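## Task

Pick up the small foam block that sits on the desk and set it down on this room's counter so it rests there by itself, not held by the robot; the robot must not tip over or be left leaning.

## Robot and tools

ROBOT. A wheeled base that drives forward/back and turns in place (no sideways motion). It carries a lifting column with a tilting head and two six-joint arms, each ending in a two-finger gripper. Shoulder height S = 0.90 m + column_m. Folded, the robot is 0.73 m long, 0.62 m wide and S + 0.43 m tall, with its front 0.40 m ahead of the column.

FRAMES. Base frame: origin on the floor under the column, between the drive wheels; x forward, y left, z up, metres. left_hand and right_hand are reported in it: the point where the fingers meet (tips 8 mm further). The hand's z axis is the finger direction, its y axis runs along the opening. The odometry frame is the base frame as it stood when the scene began; base_odometry counts wheel turns only, so slipping shows as travel. Heading is positive to the left, in -3.142..3.142.

execute_actions. Arguments: "actions", a list holding zero or one action, and optional "cameras" (names from cam_head_left, cam_head_right, cam_left_wrist, cam_right_wrist, nav_camera, or "all"; omitted/null means all, [] means none). An action may contain:
- "base": exactly one of {"translate_m": d}, a relative drive of d metres from where the base now is, forward positive, -3 to 3; or {"rotate_rad": d}, a relative turn in place, left (counter-clockwise seen from above) positive, -3.2 to 3.2.
- "joints": one dictionary of absolute targets keyed by joint name, covering both arms, column and head together: column_m 0..0.8 m; head_tilt_rad -0.61..1.308 (0 level, positive down); left_joint1_rad..left_joint6_rad and right_joint1_rad..right_joint6_rad in radians (joint1 -2.879..2.879, joint2 0..3.141, joint3 0..3.019, joint4 -1.692..1.57, joint5 -1.57..1.57 with positive swinging the hand to the robot's right, joint6 -2.094..2.094 with positive rolling clockwise seen from behind); left_gripper_m and right_gripper_m 0..0.093 m, the fingertip gap. Omitted joints may keep pushing toward their previous targets.
- "speeds": caps for this action only, translate_m 0.05..0.8 m/s, rotate_rad 0.1..1 rad/s (defaults are the maxima). A base move needing over 8.667 s is refused; no action runs over 15 s. Bad keys or values refuse the whole call with nothing moving. All parts of an action start together. An empty list just reports state and pictures.

wait {"seconds": 0..10} lets the scene run with no new command, then reports like an empty call. zoom_image {"camera", "region": [x0,y0,x1,y1]} crops a camera's latest full image, pixels from the top-left, at most 504x504. finished_scene {"scene": n} ends scene n permanently and reports success; the object must already be resting on the counter unaided. Replying without a tool call ends everything.

ARM GEOMETRY. With joint1 at -1.57 (left) or 1.57 (right) and joints 5, 6 at 0, the arm swings in a vertical plane 0.23 m beside the column, facing forward. Let a = j2 - 0.35, b = 1.05 + j2 - j3, c = b - j4 (c = 1.57 means fingers straight down). Hand is about 0.12 + 0.39 sin a + 0.38 cos b + 0.25 cos c ahead and S + 0.39 cos a - 0.38 sin b - 0.25 sin c up. Example: j2, j3, j4 = 0.93, 0.78, 0.14 gives 0.60 m ahead, 0.25 m below S. Real hands tend to sit up to 5 cm lower and nearer the column (about 12 cm with heavy or far loads); trust the reported hand position (1-3 cm error). Reach is about 1 m from the shoulder, down to 0.99 m below S. Below 0.4 m height the housing blocks hands closer than 0.45 m ahead; avoid moving arms with column_m under 0.3. Light objects (up to 0.3 kg) carry fine out to 0.6 m ahead; flatter fingers are acceptable only for very light loads.

FRICTION. Changes under about 0.03 rad (0.08 for joints 2, 3) may not move a joint though it says done. For gentle contact step about 0.05 rad per call from your last target.

GRIPPING. Fingers are 7 cm long, body 10 cm wide, 7 cm thick; the wrist camera sticks out 11 cm on one side. To grasp, command an opening smaller than the object; "off_target" is then expected. A reported opening at least 0.002 m above the target means something is held.

RESULT LINES. base_status and joint_status give how each motion ended: done, off_target (stopped short, may still push), contact_stop (base or column hit something; it then holds), time_out (arm blocked; it keeps pushing a limited amount past where it stands), not_followed with a "joint command not followed"/"cause:" line (a safety check refused arm targets for nearing the other arm, the body or an obstacle; back each moved joint off 0.05 rad or move the other arm). on_its_own lists uncommanded behaviour; "held at" is a target, not a position. motor_effort (wheels, percent, peak in brackets) and joint torques are noisy and biased. turned_by_wheels vs turned_by_imu differing by over about 4% and at least 0.05 rad means a collision or slip. base_tilt is in degrees (forward, right). wheel_motors_off = 1 means overload shut the wheels off for 2 s. Motor temperatures are listed per arm; MOTOR HOT warns at 85 °C, and at 100 °C that arm drops everything.

COLUMN. Lowering stops with contact_stop when a hand or its load touches down; it may overshoot 0.15-0.2 m and then refuses to go down until raised 0.2 m.

AVOID. Arms colliding or pressing on each other (can end the run); long hard pushes by arms (overheat; relieve by resending reported joint positions) or base (overload; back off 0.05 m, then turn); tables between 0.30 m up and 0.26 m below S hitting the column; dropping or knocking objects; tipping the robot. Loose objects may occasionally be nudged by outside forces.

Each tool is called after ">>>" in YAML: its name, and indented under it one key for each argument.

## Session

>>> execute_actions:
  actions: []

Scene clock: 0.00 s.
Joint torques (N m, as the arm reports them, + toward a larger angle): no reading
Motor temperatures (°C, as the motors report them): left_arm=[27 25 27 26 27 25] | right_arm=[25 25 26 26 26 26]
base_odometry: x=+0.000 y=+0.000 heading=+0.000 (m, m, rad; odometry frame)
turned_by_wheels: +0.000 (rad since the last result)
turned_by_imu: +0.000 (rad since the last result)
base_tilt: forward=-0.2 right=-0.1 (deg)
base_status: not commanded
joint_positions: column_m=+0.554 head_tilt_rad=+0.861 left_joint1_rad=-1.568 left_joint2_rad=+0.909 left_joint3_rad=+0.387 left_joint4_rad=-0.913 left_joint5_rad=-0.014 left_joint6_rad=+0.031 left_gripper_m=+0.095 right_joint1_rad=+1.591 right_joint2_rad=+0.878 right_joint3_rad=+0.389 right_joint4_rad=-0.948 right_joint5_rad=-0.062 right_joint6_rad=+0.026 right_gripper_m=+0.095
joint_status: not commanded
wheel_motors_off: 0
motor_effort: left_wheel=+4 right_wheel=+4 (%)
left_hand: x=+0.1356 y=+0.2276 z=+1.2491 quat_wxyz=(+0.440, -0.016, -0.898, +0.000) (m; base frame)
right_hand: x=+0.1377 y=-0.2107 z=+1.2563 quat_wxyz=(+0.441, -0.017, -0.897, -0.028) (m; base frame)
pictures: cam_head_left, cam_head_right, cam_left_wrist, cam_right_wrist, nav_camera
Images, in order (width x height): cam_head_left 896x504, cam_head_right 896x504, cam_left_wrist 896x504, cam_right_wrist 896x504, nav_camera 896x504.

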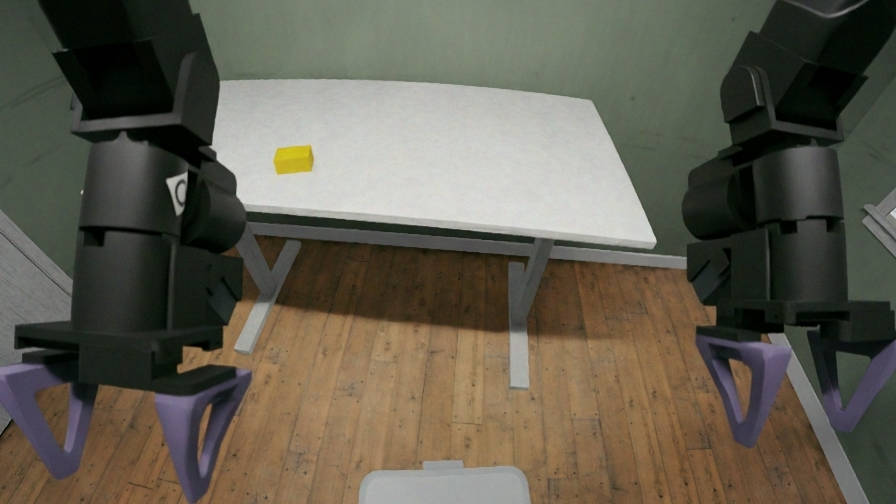

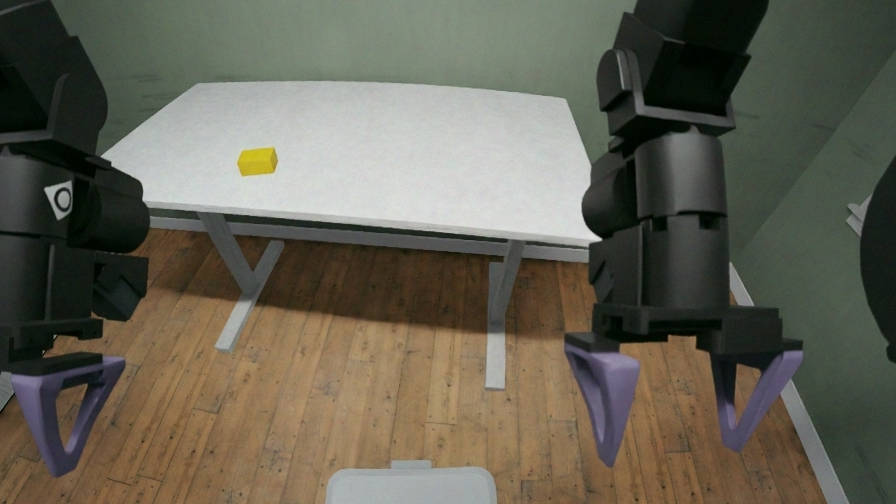

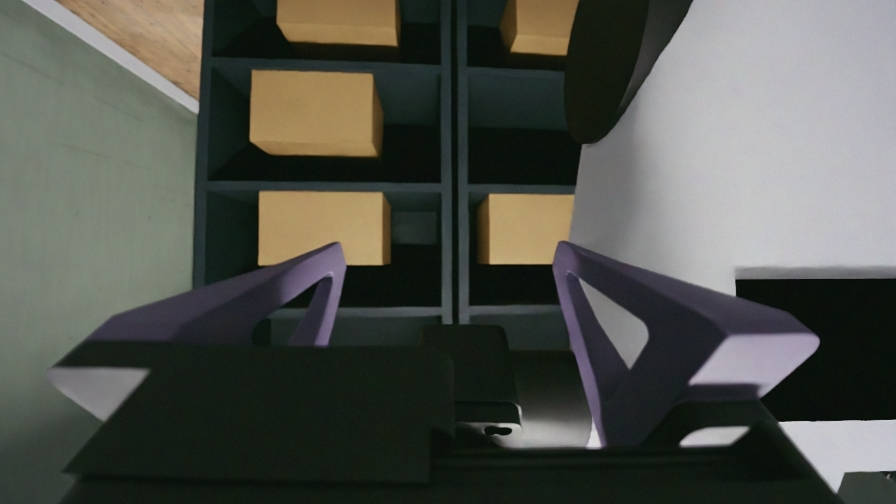

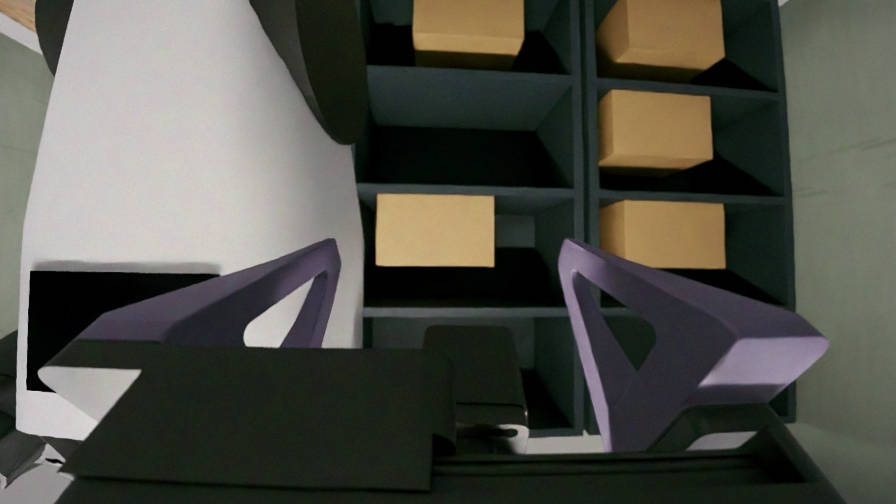

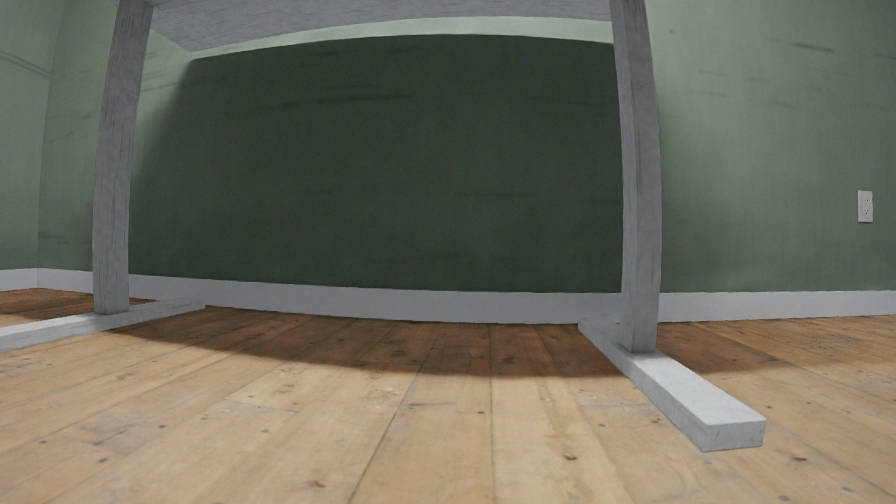

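>>> execute_actions:
  actions:
    - {"base":{"rotate_rad":0.14},"joints":{"left_joint1_rad":-1.57,"left_joint2_rad":1.123,"left_joint3_rad":1.348,"left_joint4_rad":-0.745,"left_joint5_rad":0,"left_joint6_rad":0}}
  cameras: ["cam_head_right","cam_left_wrist"]

>>> execute_actions:
  actions:
    - {"base":{"translate_m":0.2}}
  cameras: ["cam_head_right","cam_left_wrist"]

Scene clock: 4.60 s.
Joint torques (N m, as the arm reports them, + toward a larger angle): left_arm=[ -1.22 -21.65   6.86   0.43  -0.01  -0.01] | right_arm=[-0.04 -4.89 -0.94 -1.32  0.02  0.11]
Motor temperatures (°C, as the motors report them): left_arm=[27 26 27 26 27 25] | right_arm=[25 25 26 26 26 26]
base_odometry: x=+0.000 y=+0.000 heading=+0.138 (m, m, rad; odometry frame)
turned_by_wheels: +0.138 (rad since the last result)
turned_by_imu: +0.138 (rad since the last result)
base_tilt: forward=-0.3 right=+0.1 (deg)
base_status: done
joint_positions: column_m=+0.554 head_tilt_rad=+0.861 left_joint1_rad=-1.568 left_joint2_rad=+1.122 left_joint3_rad=+1.334 left_joint4_rad=-0.752 left_joint5_rad=-0.002 left_joint6_rad=+0.007 left_gripper_m=+0.095 right_joint1_rad=+1.591 right_joint2_rad=+0.878 right_joint3_rad=+0.389 right_joint4_rad=-0.948 right_joint5_rad=-0.062 right_joint6_rad=+0.026 right_gripper_m=+0.095
joint_status: all done
wheel_motors_off: 0
motor_effort: left_wheel=-2(31) right_wheel=+4(41) (%)
left_hand: x=+0.6452 y=+0.2264 z=+1.2014 quat_wxyz=(+0.009, -0.003, -1.000, -0.002) (m; base frame)
right_hand: x=+0.1377 y=-0.2107 z=+1.2563 quat_wxyz=(+0.441, -0.017, -0.897, -0.028) (m; base frame)
pictures: cam_head_right, cam_left_wrist
camera_calibration (this result's frames):
cam_head_right: T_world_to_cam=[[-0.0445163, -0.998155, 0.0412918, -0.116277], [-0.726039, 0.0039338, -0.687643, 1.09479], [0.686211, -0.0605907, -0.724874, 1.00278], [0, 0, 0, 1]] pos_world=[0.101568, -0.0596098, 1.48451]
cam_left_wrist: T_world_to_cam=[[-0.0172454, -0.999783, -0.0116624, 0.255741], [-0.815517, 0.00731661, 0.578687, -0.160753], [-0.578477, 0.0194906, -0.815466, 1.47451], [0, 0, 0, 1]] pos_world=[0.726281, 0.228123, 1.29842]
Images, in order (width x height): cam_head_right 896x504, cam_left_wrist 896x504.

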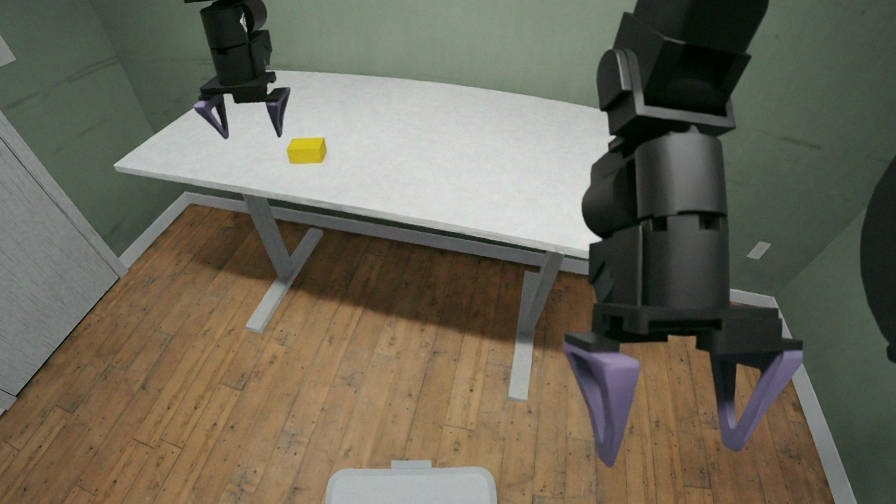

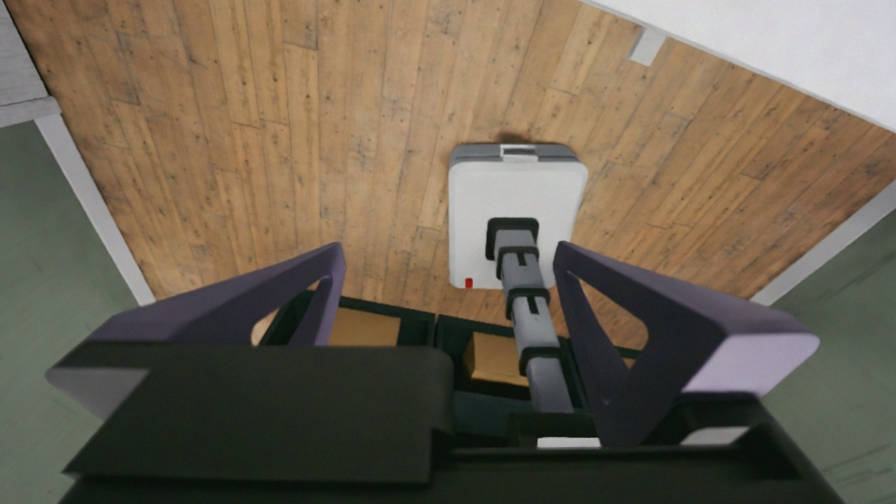

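Scene clock: 6.53 s.
Joint torques (N m, as the arm reports them, + toward a larger angle): left_arm=[ -0.82 -20.97   6.83   0.43   0.05  -0.01] | right_arm=[-0.03 -4.96 -0.88 -1.3   0.01  0.1 ]
Motor temperatures (°C, as the motors report them): left_arm=[27 26 27 26 27 25] | right_arm=[25 26 26 26 26 26]
base_odometry: x=+0.198 y=+0.028 heading=+0.139 (m, m, rad; odometry frame)
turned_by_wheels: +0.001 (rad since the last result)
turned_by_imu: +0.001 (rad since the last result)
base_tilt: forward=-0.2 right=-0.2 (deg)
base_status: done
joint_positions: column_m=+0.554 head_tilt_rad=+0.861 left_joint1_rad=-1.568 left_joint2_rad=+1.122 left_joint3_rad=+1.335 left_joint4_rad=-0.752 left_joint5_rad=-0.002 left_joint6_rad=+0.007 left_gripper_m=+0.095 right_joint1_rad=+1.591 right_joint2_rad=+0.878 right_joint3_rad=+0.388 right_joint4_rad=-0.948 right_joint5_rad=-0.062 right_joint6_rad=+0.026 right_gripper_m=+0.095
joint_status: not commanded
wheel_motors_off: 0
motor_effort: left_wheel=+1(31) right_wheel=-1(55) (%)
left_hand: x=+0.6458 y=+0.2264 z=+1.2017 quat_wxyz=(+0.008, -0.003, -1.000, -0.002) (m; base frame)
right_hand: x=+0.1375 y=-0.2107 z=+1.2564 quat_wxyz=(+0.441, -0.017, -0.897, -0.028) (m; base frame)
pictures: cam_head_right, cam_left_wrist
camera_calibration (this result's frames):
cam_left_wrist: T_world_to_cam=[[-0.0172352, -0.999783, -0.011684, 0.255774], [-0.816178, 0.00731814, 0.577754, -0.158877], [-0.577543, 0.0194939, -0.816128, 1.47528], [0, 0, 0, 1]] pos_world=[0.726776, 0.228123, 1.2988]
Images, in order (width x height): cam_head_right 896x504, cam_left_wrist 896x504.

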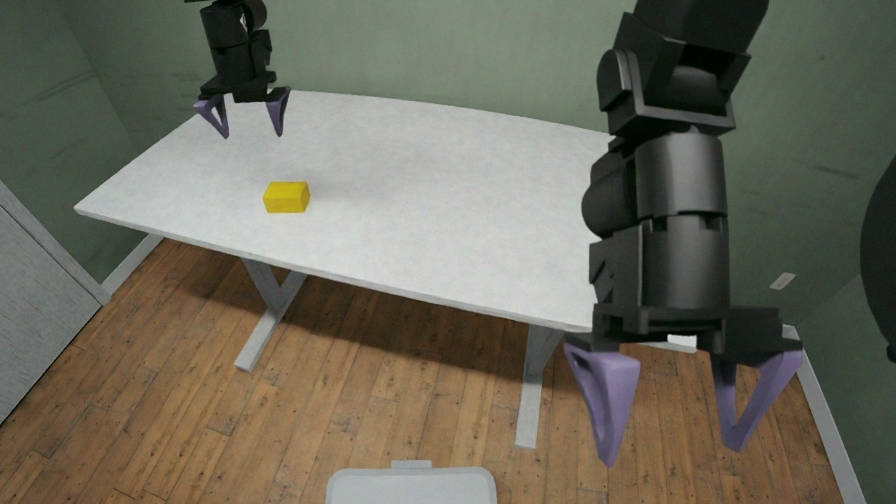

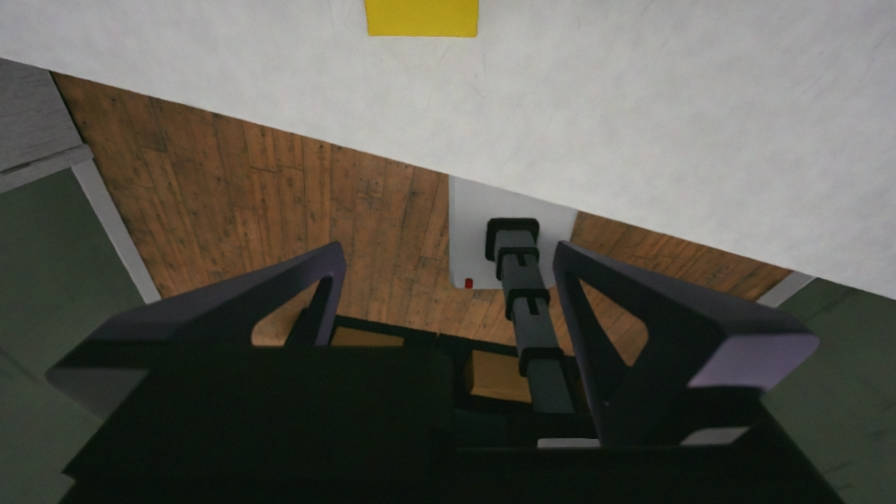

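>>> execute_actions:
  actions:
    - {"base":{"rotate_rad":0.04},"joints":{"left_joint6_rad":1.57}}
  cameras: []

>>> execute_actions:
  actions:
    - {"base":{"translate_m":0.115},"joints":{"column_m":0.45}}
  cameras: ["cam_head_right","cam_left_wrist"]

Scene clock: 9.53 s.
Joint torques (N m, as the arm reports them, + toward a larger angle): left_arm=[ -1.54 -22.16   6.86   0.59   0.06   0.13] | right_arm=[-0.05 -4.86 -0.89 -1.31  0.01  0.1 ]
Motor temperatures (°C, as the motors report them): left_arm=[27 26 28 26 27 25] | right_arm=[25 26 26 26 26 26]
base_odometry: x=+0.198 y=+0.028 heading=+0.178 (m, m, rad; odometry frame)
turned_by_wheels: +0.038 (rad since the last result)
turned_by_imu: +0.038 (rad since the last result)
base_tilt: forward=-0.1 right=-0.2 (deg)
base_status: done
joint_positions: column_m=+0.554 head_tilt_rad=+0.861 left_joint1_rad=-1.567 left_joint2_rad=+1.122 left_joint3_rad=+1.335 left_joint4_rad=-0.752 left_joint5_rad=-0.001 left_joint6_rad=+1.561 left_gripper_m=+0.095 right_joint1_rad=+1.591 right_joint2_rad=+0.878 right_joint3_rad=+0.388 right_joint4_rad=-0.948 right_joint5_rad=-0.062 right_joint6_rad=+0.026 right_gripper_m=+0.095
joint_status: all done
wheel_motors_off: 0
motor_effort: left_wheel=+0(35) right_wheel=+1(48) (%)
left_hand: x=+0.6458 y=+0.2265 z=+1.2017 quat_wxyz=(+0.007, -0.703, -0.711, +0.004) (m; base frame)
right_hand: x=+0.1375 y=-0.2107 z=+1.2564 quat_wxyz=(+0.441, -0.017, -0.897, -0.028) (m; base frame)
pictures: none
No camera images: the call's "cameras" was empty. Leave "cameras" out to get every camera's image.

Scene clock: 11.47 s.
Joint torques (N m, as the arm reports them, + toward a larger angle): left_arm=[ -0.5  -21.04   6.64   0.45   0.1    0.16] | right_arm=[-0.01 -4.82 -0.85 -1.29  0.01  0.11]
Motor temperatures (°C, as the motors report them): left_arm=[27 26 28 26 27 25] | right_arm=[25 26 26 26 26 26]
base_odometry: x=+0.311 y=+0.048 heading=+0.179 (m, m, rad; odometry frame)
turned_by_wheels: +0.001 (rad since the last result)
turned_by_imu: +0.002 (rad since the last result)
base_tilt: forward=-0.3 right=+0.0 (deg)
base_status: done
joint_positions: column_m=+0.450 head_tilt_rad=+0.861 left_joint1_rad=-1.567 left_joint2_rad=+1.122 left_joint3_rad=+1.335 left_joint4_rad=-0.752 left_joint5_rad=-0.001 left_joint6_rad=+1.562 left_gripper_m=+0.095 right_joint1_rad=+1.591 right_joint2_rad=+0.878 right_joint3_rad=+0.388 right_joint4_rad=-0.948 right_joint5_rad=-0.062 right_joint6_rad=+0.026 right_gripper_m=+0.095
joint_status: all done
wheel_motors_off: 0
motor_effort: left_wheel=+2(45) right_wheel=-2(49) (%)
left_hand: x=+0.6458 y=+0.2265 z=+1.0979 quat_wxyz=(+0.007, -0.703, -0.711, +0.004) (m; base frame)
right_hand: x=+0.1373 y=-0.2107 z=+1.1526 quat_wxyz=(+0.442, -0.017, -0.897, -0.028) (m; base frame)
pictures: cam_head_right, cam_left_wrist
camera_calibration (this result's frames):
cam_head_right: T_world_to_cam=[[-0.0445163, -0.998155, 0.0412918, -0.11199], [-0.726039, 0.0039338, -0.687643, 1.02341], [0.686211, -0.0605907, -0.724874, 0.927534], [0, 0, 0, 1]] pos_world=[0.101568, -0.0596098, 1.38071]
cam_left_wrist: T_world_to_cam=[[-0.999961, 0.000973933, 0.00879582, 0.640126], [0.0057932, 0.823399, 0.567433, -0.803243], [-0.00668983, 0.567462, -0.823372, 0.905753], [0, 0, 0, 1]] pos_world=[0.650814, 0.146785, 1.19593]
Images, in order (width x height): cam_head_right 896x504, cam_left_wrist 896x504.

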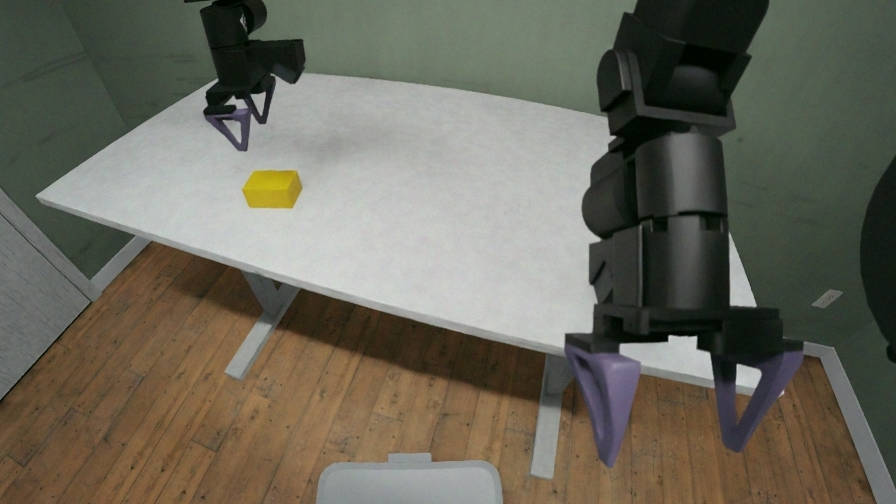

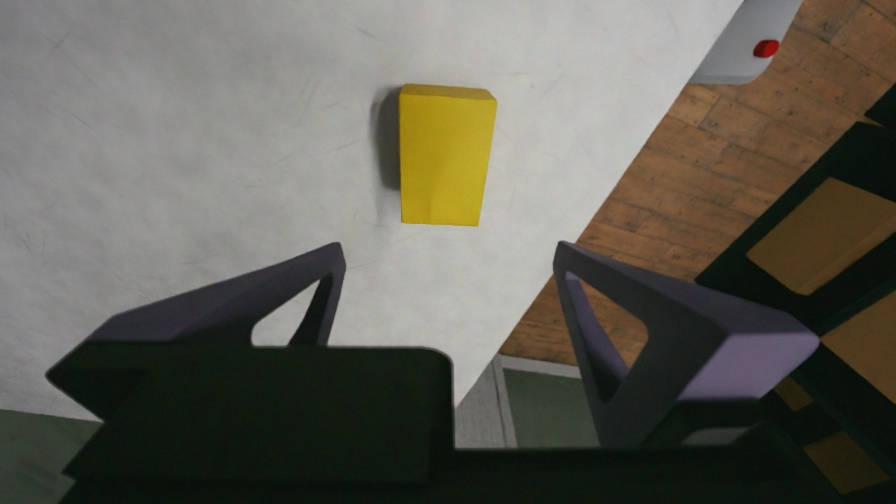

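>>> execute_actions:
  actions:
    - {"joints":{"column_m":0.37}}
  cameras: ["cam_head_right","cam_left_wrist"]

Scene clock: 13.80 s.
Joint torques (N m, as the arm reports them, + toward a larger angle): left_arm=[ -0.98 -21.32   6.74   0.39   0.11   0.12] | right_arm=[ 0.01 -4.84 -0.83 -1.31  0.01  0.11]
Motor temperatures (°C, as the motors report them): left_arm=[27 26 28 26 27 25] | right_arm=[25 26 26 26 26 26]
base_odometry: x=+0.311 y=+0.048 heading=+0.179 (m, m, rad; odometry frame)
turned_by_wheels: +0.000 (rad since the last result)
turned_by_imu: +0.000 (rad since the last result)
base_tilt: forward=-0.2 right=-0.1 (deg)
base_status: not commanded
joint_positions: column_m=+0.370 head_tilt_rad=+0.861 left_joint1_rad=-1.567 left_joint2_rad=+1.122 left_joint3_rad=+1.335 left_joint4_rad=-0.752 left_joint5_rad=-0.001 left_joint6_rad=+1.562 left_gripper_m=+0.095 right_joint1_rad=+1.591 right_joint2_rad=+0.878 right_joint3_rad=+0.388 right_joint4_rad=-0.948 right_joint5_rad=-0.062 right_joint6_rad=+0.026 right_gripper_m=+0.095
joint_status: all done
wheel_motors_off: 0
motor_effort: left_wheel=+2(2) right_wheel=-2(3) (%)
left_hand: x=+0.6458 y=+0.2265 z=+1.0179 quat_wxyz=(+0.007, -0.703, -0.711, +0.004) (m; base frame)
right_hand: x=+0.1373 y=-0.2107 z=+1.0726 quat_wxyz=(+0.442, -0.017, -0.897, -0.028) (m; base frame)
pictures: cam_head_right, cam_left_wrist
camera_calibration (this result's frames):
cam_head_right: T_world_to_cam=[[-0.0445163, -0.998155, 0.0412918, -0.108687], [-0.726039, 0.0039338, -0.687643, 0.968403], [0.686212, -0.0605907, -0.724874, 0.869544], [0, 0, 0, 1]] pos_world=[0.101568, -0.0596098, 1.30071]
cam_left_wrist: T_world_to_cam=[[-0.999961, 0.000973933, 0.00879582, 0.64083], [0.0057932, 0.823399, 0.567433, -0.757849], [-0.00668983, 0.567462, -0.823372, 0.839884], [0, 0, 0, 1]] pos_world=[0.650814, 0.146785, 1.11593]
Images, in order (width x height): cam_head_right 896x504, cam_left_wrist 896x504.

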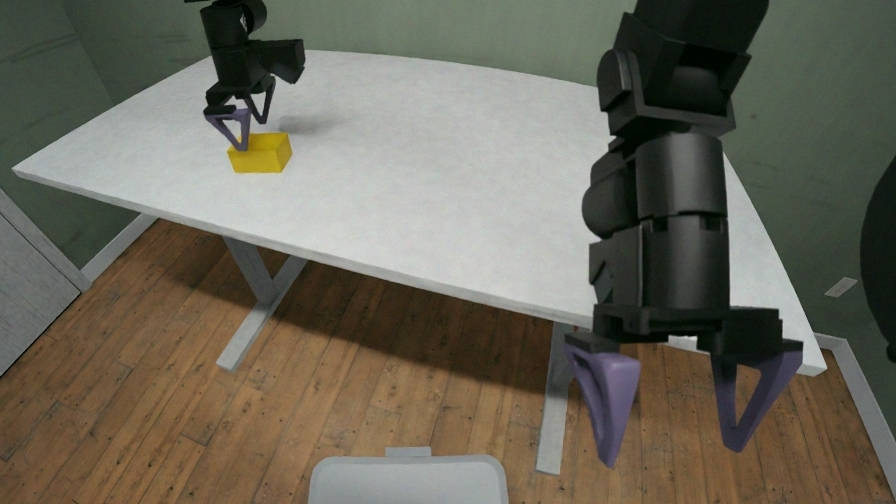

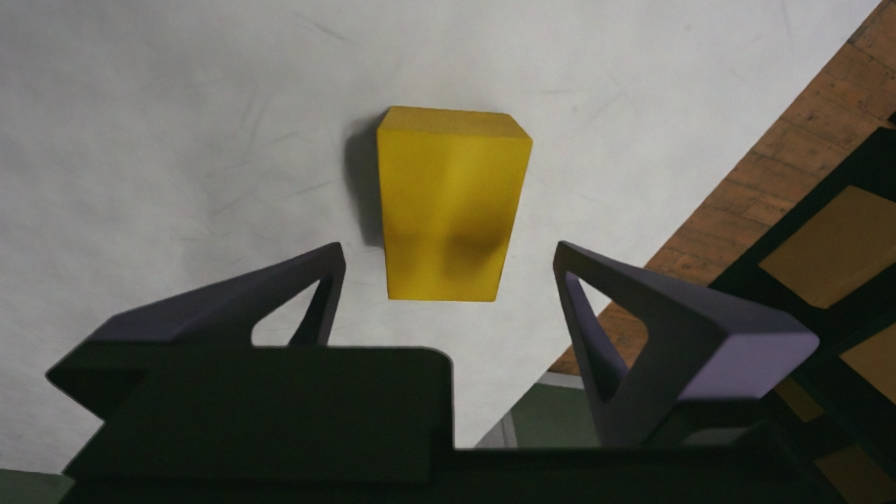

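>>> execute_actions:
  actions:
    - {"joints":{"column_m":0.337}}
  cameras: []

>>> execute_actions:
  actions:
    - {"joints":{"left_gripper_m":0.03}}
  cameras: ["cam_head_right","cam_left_wrist"]

Scene clock: 15.63 s.
Joint torques (N m, as the arm reports them, + toward a larger angle): left_arm=[ -1.1  -21.13   6.75   0.62   0.11   0.13] | right_arm=[-0.02 -4.95 -0.87 -1.32  0.01  0.11]
Motor temperatures (°C, as the motors report them): left_arm=[27 26 28 26 27 25] | right_arm=[25 26 26 26 26 26]
base_odometry: x=+0.311 y=+0.048 heading=+0.179 (m, m, rad; odometry frame)
turned_by_wheels: +0.000 (rad since the last result)
turned_by_imu: +0.000 (rad since the last result)
base_tilt: forward=-0.2 right=+0.0 (deg)
base_status: not commanded
joint_positions: column_m=+0.337 head_tilt_rad=+0.861 left_joint1_rad=-1.567 left_joint2_rad=+1.122 left_joint3_rad=+1.335 left_joint4_rad=-0.752 left_joint5_rad=-0.001 left_joint6_rad=+1.562 left_gripper_m=+0.095 right_joint1_rad=+1.591 right_joint2_rad=+0.878 right_joint3_rad=+0.388 right_joint4_rad=-0.948 right_joint5_rad=-0.062 right_joint6_rad=+0.026 right_gripper_m=+0.095
joint_status: all done
wheel_motors_off: 0
motor_effort: left_wheel=+2(2) right_wheel=-2(2) (%)
left_hand: x=+0.6458 y=+0.2265 z=+0.9849 quat_wxyz=(+0.007, -0.703, -0.711, +0.004) (m; base frame)
right_hand: x=+0.1373 y=-0.2107 z=+1.0396 quat_wxyz=(+0.442, -0.017, -0.897, -0.028) (m; base frame)
pictures: none
No camera images: the call's "cameras" was empty. Leave "cameras" out to get every camera's image.

Scene clock: 16.27 s.
Joint torques (N m, as the arm reports them, + toward a larger angle): left_arm=[ -1.19 -21.15   6.55   0.51   0.06   0.13] | right_arm=[ 0.   -4.92 -0.85 -1.3   0.01  0.11]
Motor temperatures (°C, as the motors report them): left_arm=[27 26 28 26 27 25] | right_arm=[25 26 26 26 26 26]
base_odometry: x=+0.311 y=+0.048 heading=+0.179 (m, m, rad; odometry frame)
turned_by_wheels: +0.000 (rad since the last result)
turned_by_imu: +0.000 (rad since the last result)
base_tilt: forward=-0.2 right=-0.1 (deg)
base_status: not commanded
joint_positions: column_m=+0.337 head_tilt_rad=+0.861 left_joint1_rad=-1.567 left_joint2_rad=+1.122 left_joint3_rad=+1.335 left_joint4_rad=-0.752 left_joint5_rad=-0.001 left_joint6_rad=+1.562 left_gripper_m=+0.057 right_joint1_rad=+1.591 right_joint2_rad=+0.878 right_joint3_rad=+0.388 right_joint4_rad=-0.948 right_joint5_rad=-0.062 right_joint6_rad=+0.026 right_gripper_m=+0.095
joint_status: left_gripper_m off_target (ended at +0.057, target +0.030)
wheel_motors_off: 0
motor_effort: left_wheel=+3(2) right_wheel=-1(1) (%)
left_hand: x=+0.6458 y=+0.2265 z=+0.9849 quat_wxyz=(+0.007, -0.703, -0.711, +0.004) (m; base frame)
right_hand: x=+0.1373 y=-0.2107 z=+1.0396 quat_wxyz=(+0.442, -0.017, -0.897, -0.028) (m; base frame)
pictures: cam_head_right, cam_left_wrist
camera_calibration (this result's frames):
cam_head_right: T_world_to_cam=[[-0.0445163, -0.998155, 0.0412918, -0.107324], [-0.726039, 0.0039338, -0.687643, 0.945699], [0.686212, -0.0605907, -0.724874, 0.845612], [0, 0, 0, 1]] pos_world=[0.101568, -0.0596098, 1.2677]
cam_left_wrist: T_world_to_cam=[[-0.999961, 0.000973933, 0.00879582, 0.64112], [0.0057932, 0.823399, 0.567433, -0.739114], [-0.00668983, 0.567462, -0.823372, 0.812699], [0, 0, 0, 1]] pos_world=[0.650814, 0.146785, 1.08291]
Images, in order (width x height): cam_head_right 896x504, cam_left_wrist 896x504.

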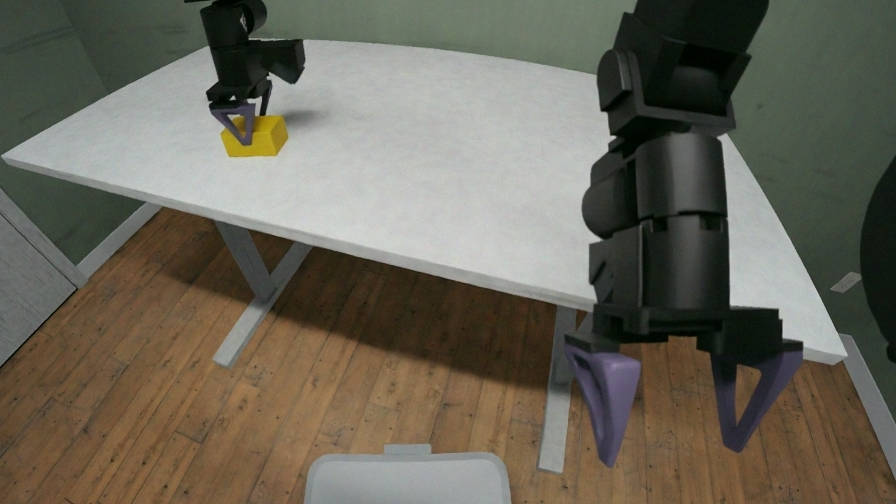

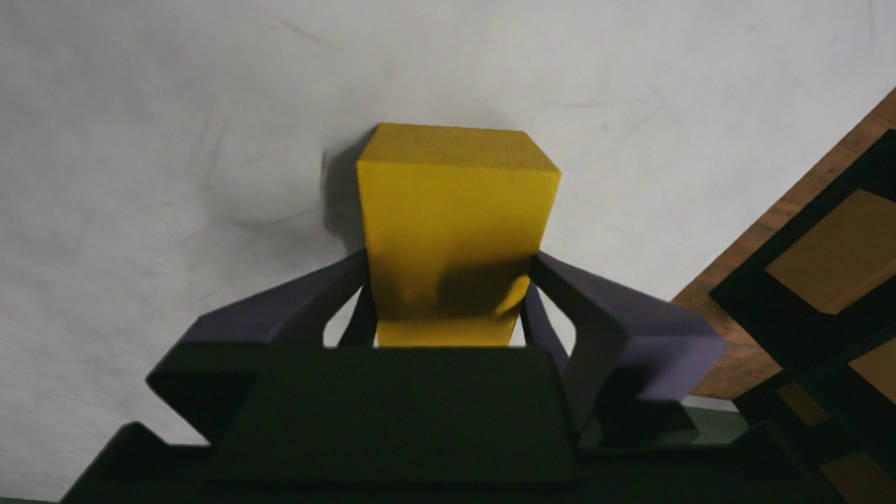

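>>> execute_actions:
  actions:
    - {"joints":{"column_m":0.55,"head_tilt_rad":0.4}}
  cameras: []

>>> execute_actions:
  actions:
    - {"base":{"translate_m":-0.3},"joints":{"left_joint2_rad":0.8,"left_joint3_rad":0.75,"left_joint4_rad":-0.47}}
  cameras: ["cam_head_right"]

>>> execute_actions:
  actions:
    - {"base":{"rotate_rad":-1.4}}
  cameras: ["cam_head_left","cam_head_right"]

Scene clock: 20.20 s.
Joint torques (N m, as the arm reports them, + toward a larger angle): left_arm=[ -1.21 -21.17   6.28   0.56   0.13   0.11] | right_arm=[-0.07 -4.99 -0.84 -1.33  0.01  0.1 ]
Motor temperatures (°C, as the motors report them): left_arm=[27 26 28 26 27 25] | right_arm=[25 26 26 26 26 26]
base_odometry: x=+0.311 y=+0.048 heading=+0.179 (m, m, rad; odometry frame)
turned_by_wheels: +0.000 (rad since the last result)
turned_by_imu: +0.001 (rad since the last result)
base_tilt: forward=-0.3 right=-0.1 (deg)
base_status: not commanded
joint_positions: column_m=+0.550 head_tilt_rad=+0.418 left_joint1_rad=-1.567 left_joint2_rad=+1.122 left_joint3_rad=+1.335 left_joint4_rad=-0.752 left_joint5_rad=-0.001 left_joint6_rad=+1.562 left_gripper_m=+0.057 right_joint1_rad=+1.591 right_joint2_rad=+0.878 right_joint3_rad=+0.388 right_joint4_rad=-0.948 right_joint5_rad=-0.062 right_joint6_rad=+0.026 right_gripper_m=+0.095
joint_status: all done
wheel_motors_off: 0
motor_effort: left_wheel=+1(2) right_wheel=-1(2) (%)
left_hand: x=+0.6458 y=+0.2265 z=+1.1977 quat_wxyz=(+0.007, -0.703, -0.711, +0.004) (m; base frame)
right_hand: x=+0.1373 y=-0.2107 z=+1.2524 quat_wxyz=(+0.442, -0.017, -0.897, -0.028) (m; base frame)
pictures: none
No camera images: the call's "cameras" was empty. Leave "cameras" out to get every camera's image.

Scene clock: 22.33 s.
Joint torques (N m, as the arm reports them, + toward a larger angle): left_arm=[  0.36 -13.72   5.31   0.33   0.11   0.14] | right_arm=[-0.01 -4.96 -0.71 -1.33  0.01  0.1 ]
Motor temperatures (°C, as the motors report them): left_arm=[27 26 28 26 27 25] | right_arm=[25 26 26 26 26 26]
base_odometry: x=+0.016 y=-0.005 heading=+0.180 (m, m, rad; odometry frame)
turned_by_wheels: +0.001 (rad since the last result)
turned_by_imu: +0.002 (rad since the last result)
base_tilt: forward=-0.2 right=-0.1 (deg)
base_status: done
joint_positions: column_m=+0.550 head_tilt_rad=+0.418 left_joint1_rad=-1.567 left_joint2_rad=+0.802 left_joint3_rad=+0.727 left_joint4_rad=-0.480 left_joint5_rad=-0.001 left_joint6_rad=+1.562 left_gripper_m=+0.057 right_joint1_rad=+1.591 right_joint2_rad=+0.878 right_joint3_rad=+0.385 right_joint4_rad=-0.948 right_joint5_rad=-0.062 right_joint6_rad=+0.026 right_gripper_m=+0.095
joint_status: all done
wheel_motors_off: 0
motor_effort: left_wheel=+2(46) right_wheel=-3(36) (%)
left_hand: x=+0.4513 y=+0.2261 z=+1.2077 quat_wxyz=(+0.012, -0.703, -0.711, +0.009) (m; base frame)
right_hand: x=+0.1359 y=-0.2107 z=+1.2529 quat_wxyz=(+0.443, -0.017, -0.896, -0.028) (m; base frame)
pictures: cam_head_right
camera_calibration (this result's frames):
cam_head_right: T_world_to_cam=[[-0.0579091, -0.998155, 0.0182551, -0.0800604], [-0.361697, 0.0039338, -0.932287, 1.44958], [0.930495, -0.0605907, -0.361258, 0.429195], [0, 0, 0, 1]] pos_world=[0.120307, -0.0596098, 1.50793]
Images, in order (width x height): cam_head_right 896x504.

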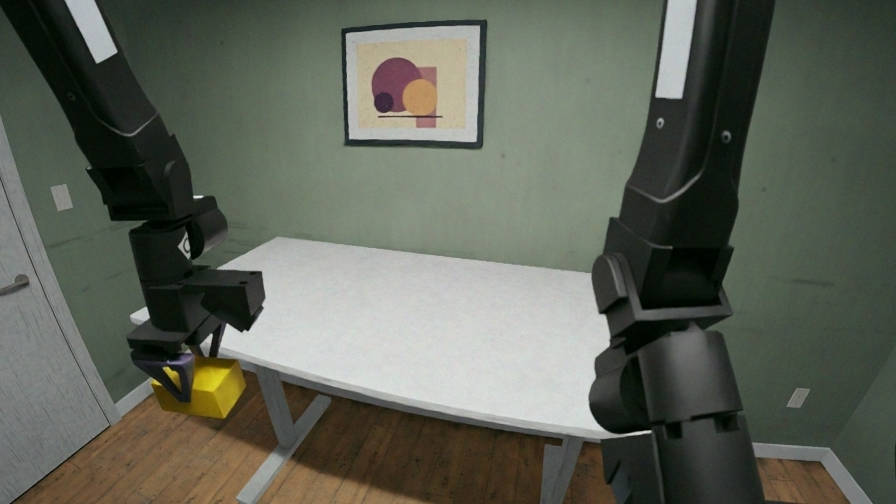

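Scene clock: 25.03 s.
Joint torques (N m, as the arm reports them, + toward a larger angle): left_arm=[ -1.14 -13.75   4.91   0.35   0.11   0.12] | right_arm=[-0.01 -4.85 -0.67 -1.34  0.02  0.1 ]
Motor temperatures (°C, as the motors report them): left_arm=[27 26 28 26 27 25] | right_arm=[25 26 26 26 26 26]
base_odometry: x=+0.016 y=-0.005 heading=-1.219 (m, m, rad; odometry frame)
turned_by_wheels: -1.399 (rad since the last result)
turned_by_imu: -1.402 (rad since the last result)
base_tilt: forward=-0.2 right=+0.0 (deg)
base_status: done
joint_positions: column_m=+0.550 head_tilt_rad=+0.418 left_joint1_rad=-1.567 left_joint2_rad=+0.802 left_joint3_rad=+0.733 left_joint4_rad=-0.480 left_joint5_rad=-0.001 left_joint6_rad=+1.562 left_gripper_m=+0.057 right_joint1_rad=+1.591 right_joint2_rad=+0.878 right_joint3_rad=+0.385 right_joint4_rad=-0.948 right_joint5_rad=-0.062 right_joint6_rad=+0.026 right_gripper_m=+0.095
joint_status: not commanded
wheel_motors_off: 0
motor_effort: left_wheel=+2(40) right_wheel=+0(44) (%)
left_hand: x=+0.4547 y=+0.2261 z=+1.2086 quat_wxyz=(+0.010, -0.703, -0.711, +0.007) (m; base frame)
right_hand: x=+0.1359 y=-0.2107 z=+1.2529 quat_wxyz=(+0.443, -0.017, -0.896, -0.028) (m; base frame)
pictures: cam_head_left, cam_head_right
camera_calibration (this result's frames):
cam_head_left: T_world_to_cam=[[-0.0699981, -0.997501, 0.0096394, 0.0407629], [-0.357383, 0.0160548, -0.93382, 1.44754], [0.931331, -0.0688106, -0.357614, 0.413081], [0, 0, 0, 1]] pos_world=[0.135464, 0.0458453, 1.49907]
cam_head_right: T_world_to_cam=[[-0.0579091, -0.998155, 0.0182551, -0.0800604], [-0.361697, 0.0039338, -0.932287, 1.44958], [0.930495, -0.0605907, -0.361257, 0.429195], [0, 0, 0, 1]] pos_world=[0.120307, -0.0596098, 1.50793]
Images, in order (width x height): cam_head_left 896x504, cam_head_right 896x504.

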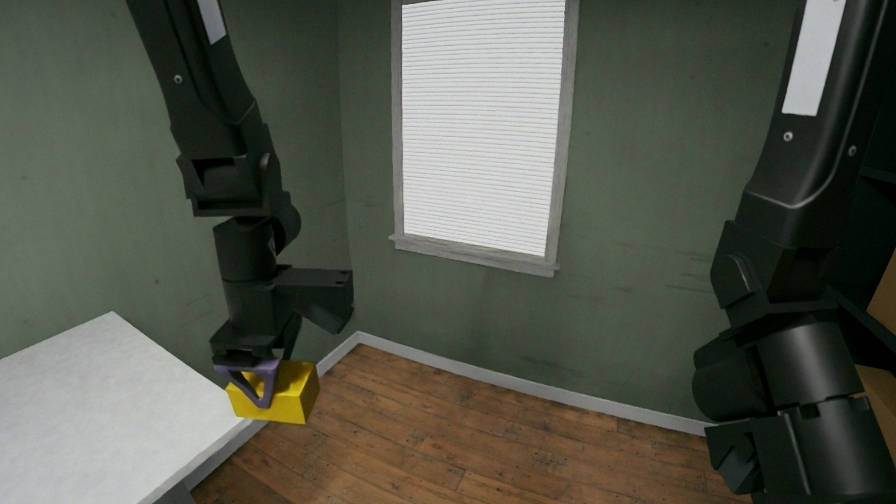

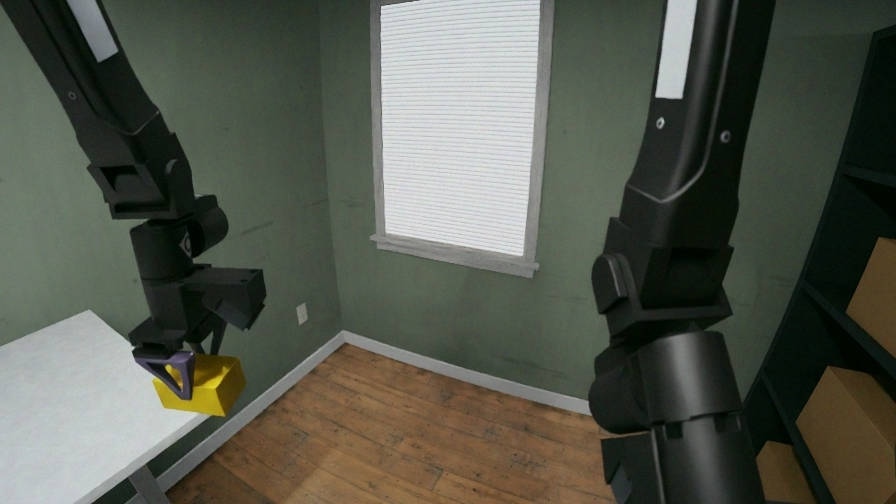

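>>> execute_actions:
  actions:
    - {"base":{"rotate_rad":-1.0}}
  cameras: ["cam_head_left","cam_head_right","nav_camera"]

Scene clock: 27.70 s.
Joint torques (N m, as the arm reports them, + toward a larger angle): left_arm=[ -1.51 -13.56   4.95   0.48   0.13   0.13] | right_arm=[-0.06 -4.92 -0.55 -1.31  0.01  0.11]
Motor temperatures (°C, as the motors report them): left_arm=[27 26 28 26 27 25] | right_arm=[25 26 26 26 26 26]
base_odometry: x=+0.016 y=-0.005 heading=-2.218 (m, m, rad; odometry frame)
turned_by_wheels: -0.999 (rad since the last result)
turned_by_imu: -1.004 (rad since the last result)
base_tilt: forward=+0.0 right=-0.1 (deg)
base_status: done
joint_positions: column_m=+0.550 head_tilt_rad=+0.418 left_joint1_rad=-1.567 left_joint2_rad=+0.802 left_joint3_rad=+0.734 left_joint4_rad=-0.480 left_joint5_rad=-0.001 left_joint6_rad=+1.562 left_gripper_m=+0.057 right_joint1_rad=+1.591 right_joint2_rad=+0.878 right_joint3_rad=+0.385 right_joint4_rad=-0.948 right_joint5_rad=-0.062 right_joint6_rad=+0.026 right_gripper_m=+0.095
joint_status: not commanded
wheel_motors_off: 0
motor_effort: left_wheel=+3(23) right_wheel=-3(28) (%)
left_hand: x=+0.4554 y=+0.2261 z=+1.2088 quat_wxyz=(+0.010, -0.703, -0.711, +0.007) (m; base frame)
right_hand: x=+0.1359 y=-0.2107 z=+1.2529 quat_wxyz=(+0.443, -0.017, -0.896, -0.028) (m; base frame)
pictures: cam_head_left, cam_head_right, nav_camera
camera_calibration (this result's frames):
cam_head_left: T_world_to_cam=[[-0.0699981, -0.997501, 0.00963941, 0.0407628], [-0.357383, 0.0160548, -0.93382, 1.44754], [0.931331, -0.0688106, -0.357614, 0.413081], [0, 0, 0, 1]] pos_world=[0.135464, 0.0458453, 1.49907]
cam_head_right: T_world_to_cam=[[-0.0579091, -0.998155, 0.0182551, -0.0800604], [-0.361697, 0.0039338, -0.932287, 1.44958], [0.930495, -0.0605907, -0.361258, 0.429195], [0, 0, 0, 1]] pos_world=[0.120307, -0.0596098, 1.50793]
Images, in order (width x height): cam_head_left 896x504, cam_head_right 896x504, nav_camera 896x504.

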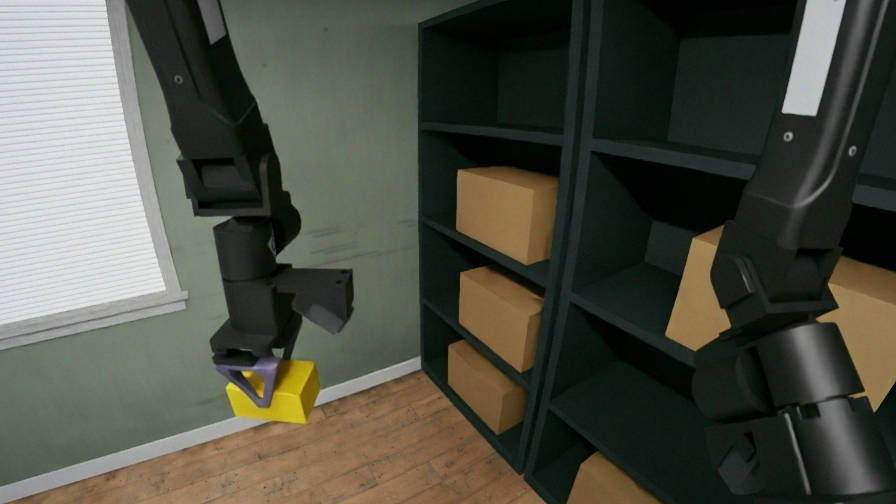

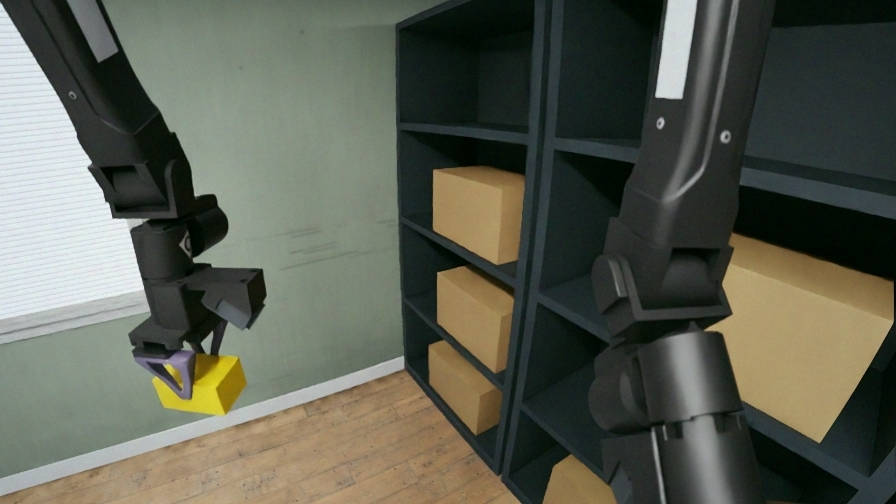

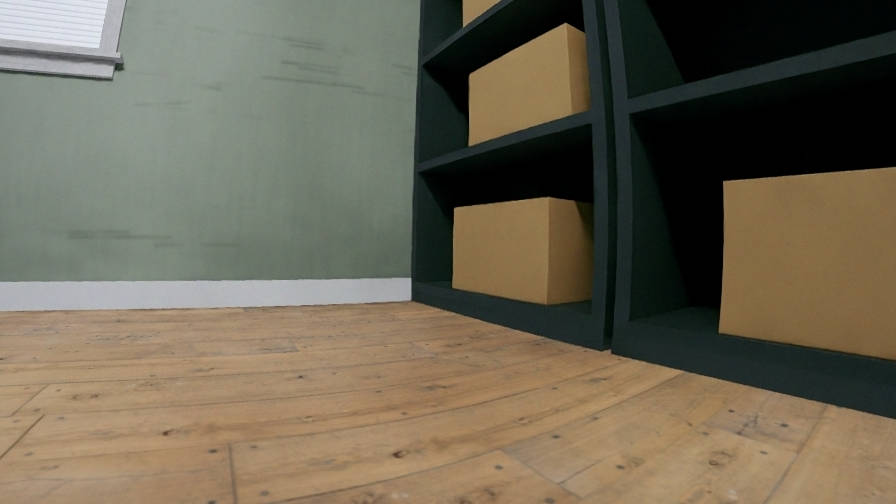

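>>> execute_actions:
  actions:
    - {"base":{"rotate_rad":-1.6}}
  cameras: ["cam_head_left","cam_head_right","nav_camera"]

Scene clock: 31.17 s.
Joint torques (N m, as the arm reports them, + toward a larger angle): left_arm=[ -1.12 -12.9    4.87   0.39   0.07   0.18] | right_arm=[-0.03 -5.07 -0.65 -1.31  0.01  0.1 ]
Motor temperatures (°C, as the motors report them): left_arm=[27 26 28 26 27 25] | right_arm=[25 26 26 26 26 26]
base_odometry: x=+0.016 y=-0.005 heading=+2.466 (m, m, rad; odometry frame)
turned_by_wheels: -1.599 (rad since the last result)
turned_by_imu: -1.607 (rad since the last result)
base_tilt: forward=-0.2 right=-0.1 (deg)
base_status: done
joint_positions: column_m=+0.550 head_tilt_rad=+0.418 left_joint1_rad=-1.567 left_joint2_rad=+0.802 left_joint3_rad=+0.734 left_joint4_rad=-0.480 left_joint5_rad=-0.001 left_joint6_rad=+1.562 left_gripper_m=+0.057 right_joint1_rad=+1.591 right_joint2_rad=+0.878 right_joint3_rad=+0.385 right_joint4_rad=-0.948 right_joint5_rad=-0.062 right_joint6_rad=+0.026 right_gripper_m=+0.095
joint_status: not commanded
wheel_motors_off: 0
motor_effort: left_wheel=+3(19) right_wheel=-3(31) (%)
left_hand: x=+0.4554 y=+0.2261 z=+1.2088 quat_wxyz=(+0.010, -0.703, -0.711, +0.007) (m; base frame)
right_hand: x=+0.1359 y=-0.2107 z=+1.2529 quat_wxyz=(+0.443, -0.017, -0.896, -0.028) (m; base frame)
pictures: cam_head_left, cam_head_right, nav_camera
camera_calibration (this result's frames):
cam_head_left: T_world_to_cam=[[-0.0699981, -0.997501, 0.0096394, 0.0407629], [-0.357383, 0.0160548, -0.93382, 1.44754], [0.931331, -0.0688106, -0.357614, 0.413081], [0, 0, 0, 1]] pos_world=[0.135464, 0.0458453, 1.49907]
cam_head_right: T_world_to_cam=[[-0.0579091, -0.998155, 0.0182551, -0.0800604], [-0.361697, 0.0039338, -0.932287, 1.44958], [0.930495, -0.0605907, -0.361257, 0.429195], [0, 0, 0, 1]] pos_world=[0.120307, -0.0596098, 1.50793]
Images, in order (width x height): cam_head_left 896x504, cam_head_right 896x504, nav_camera 896x504.

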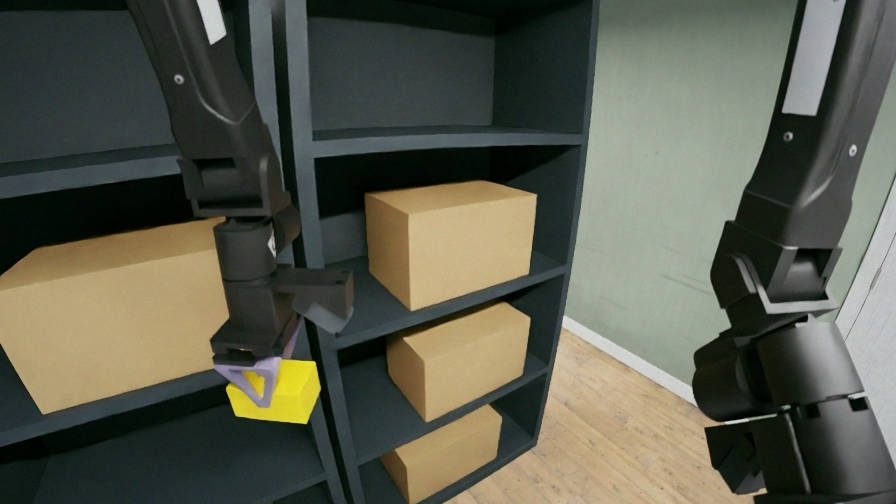

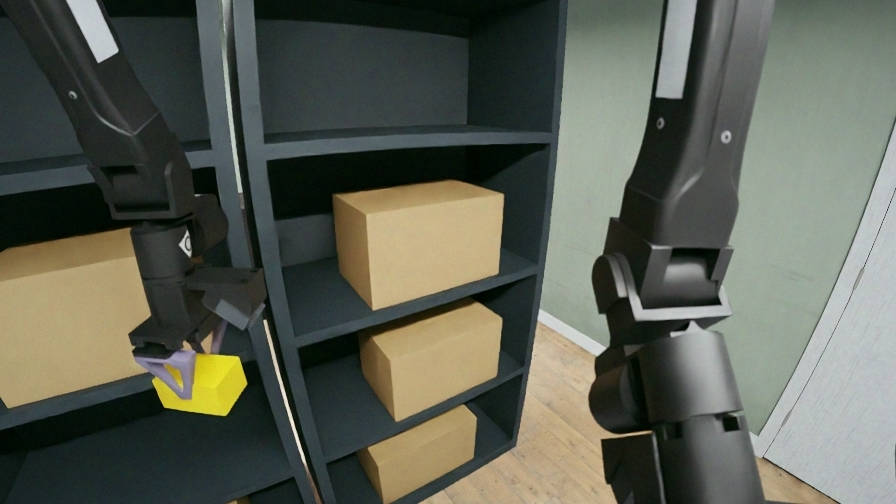

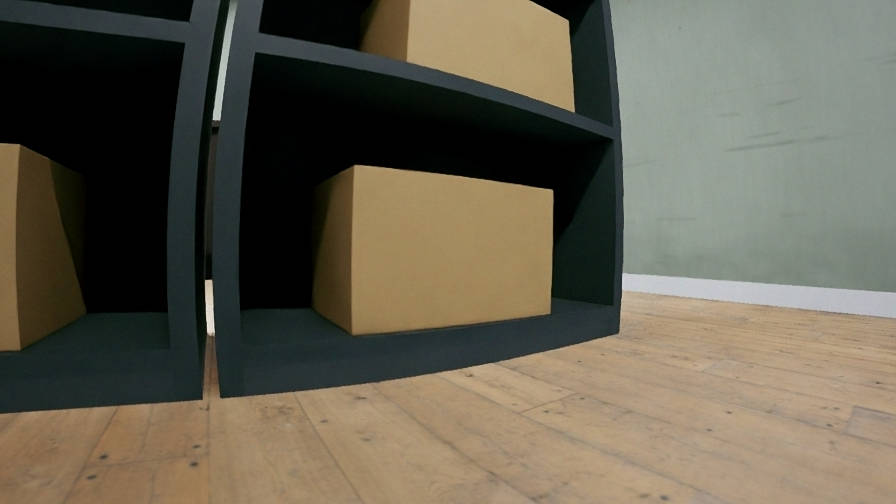

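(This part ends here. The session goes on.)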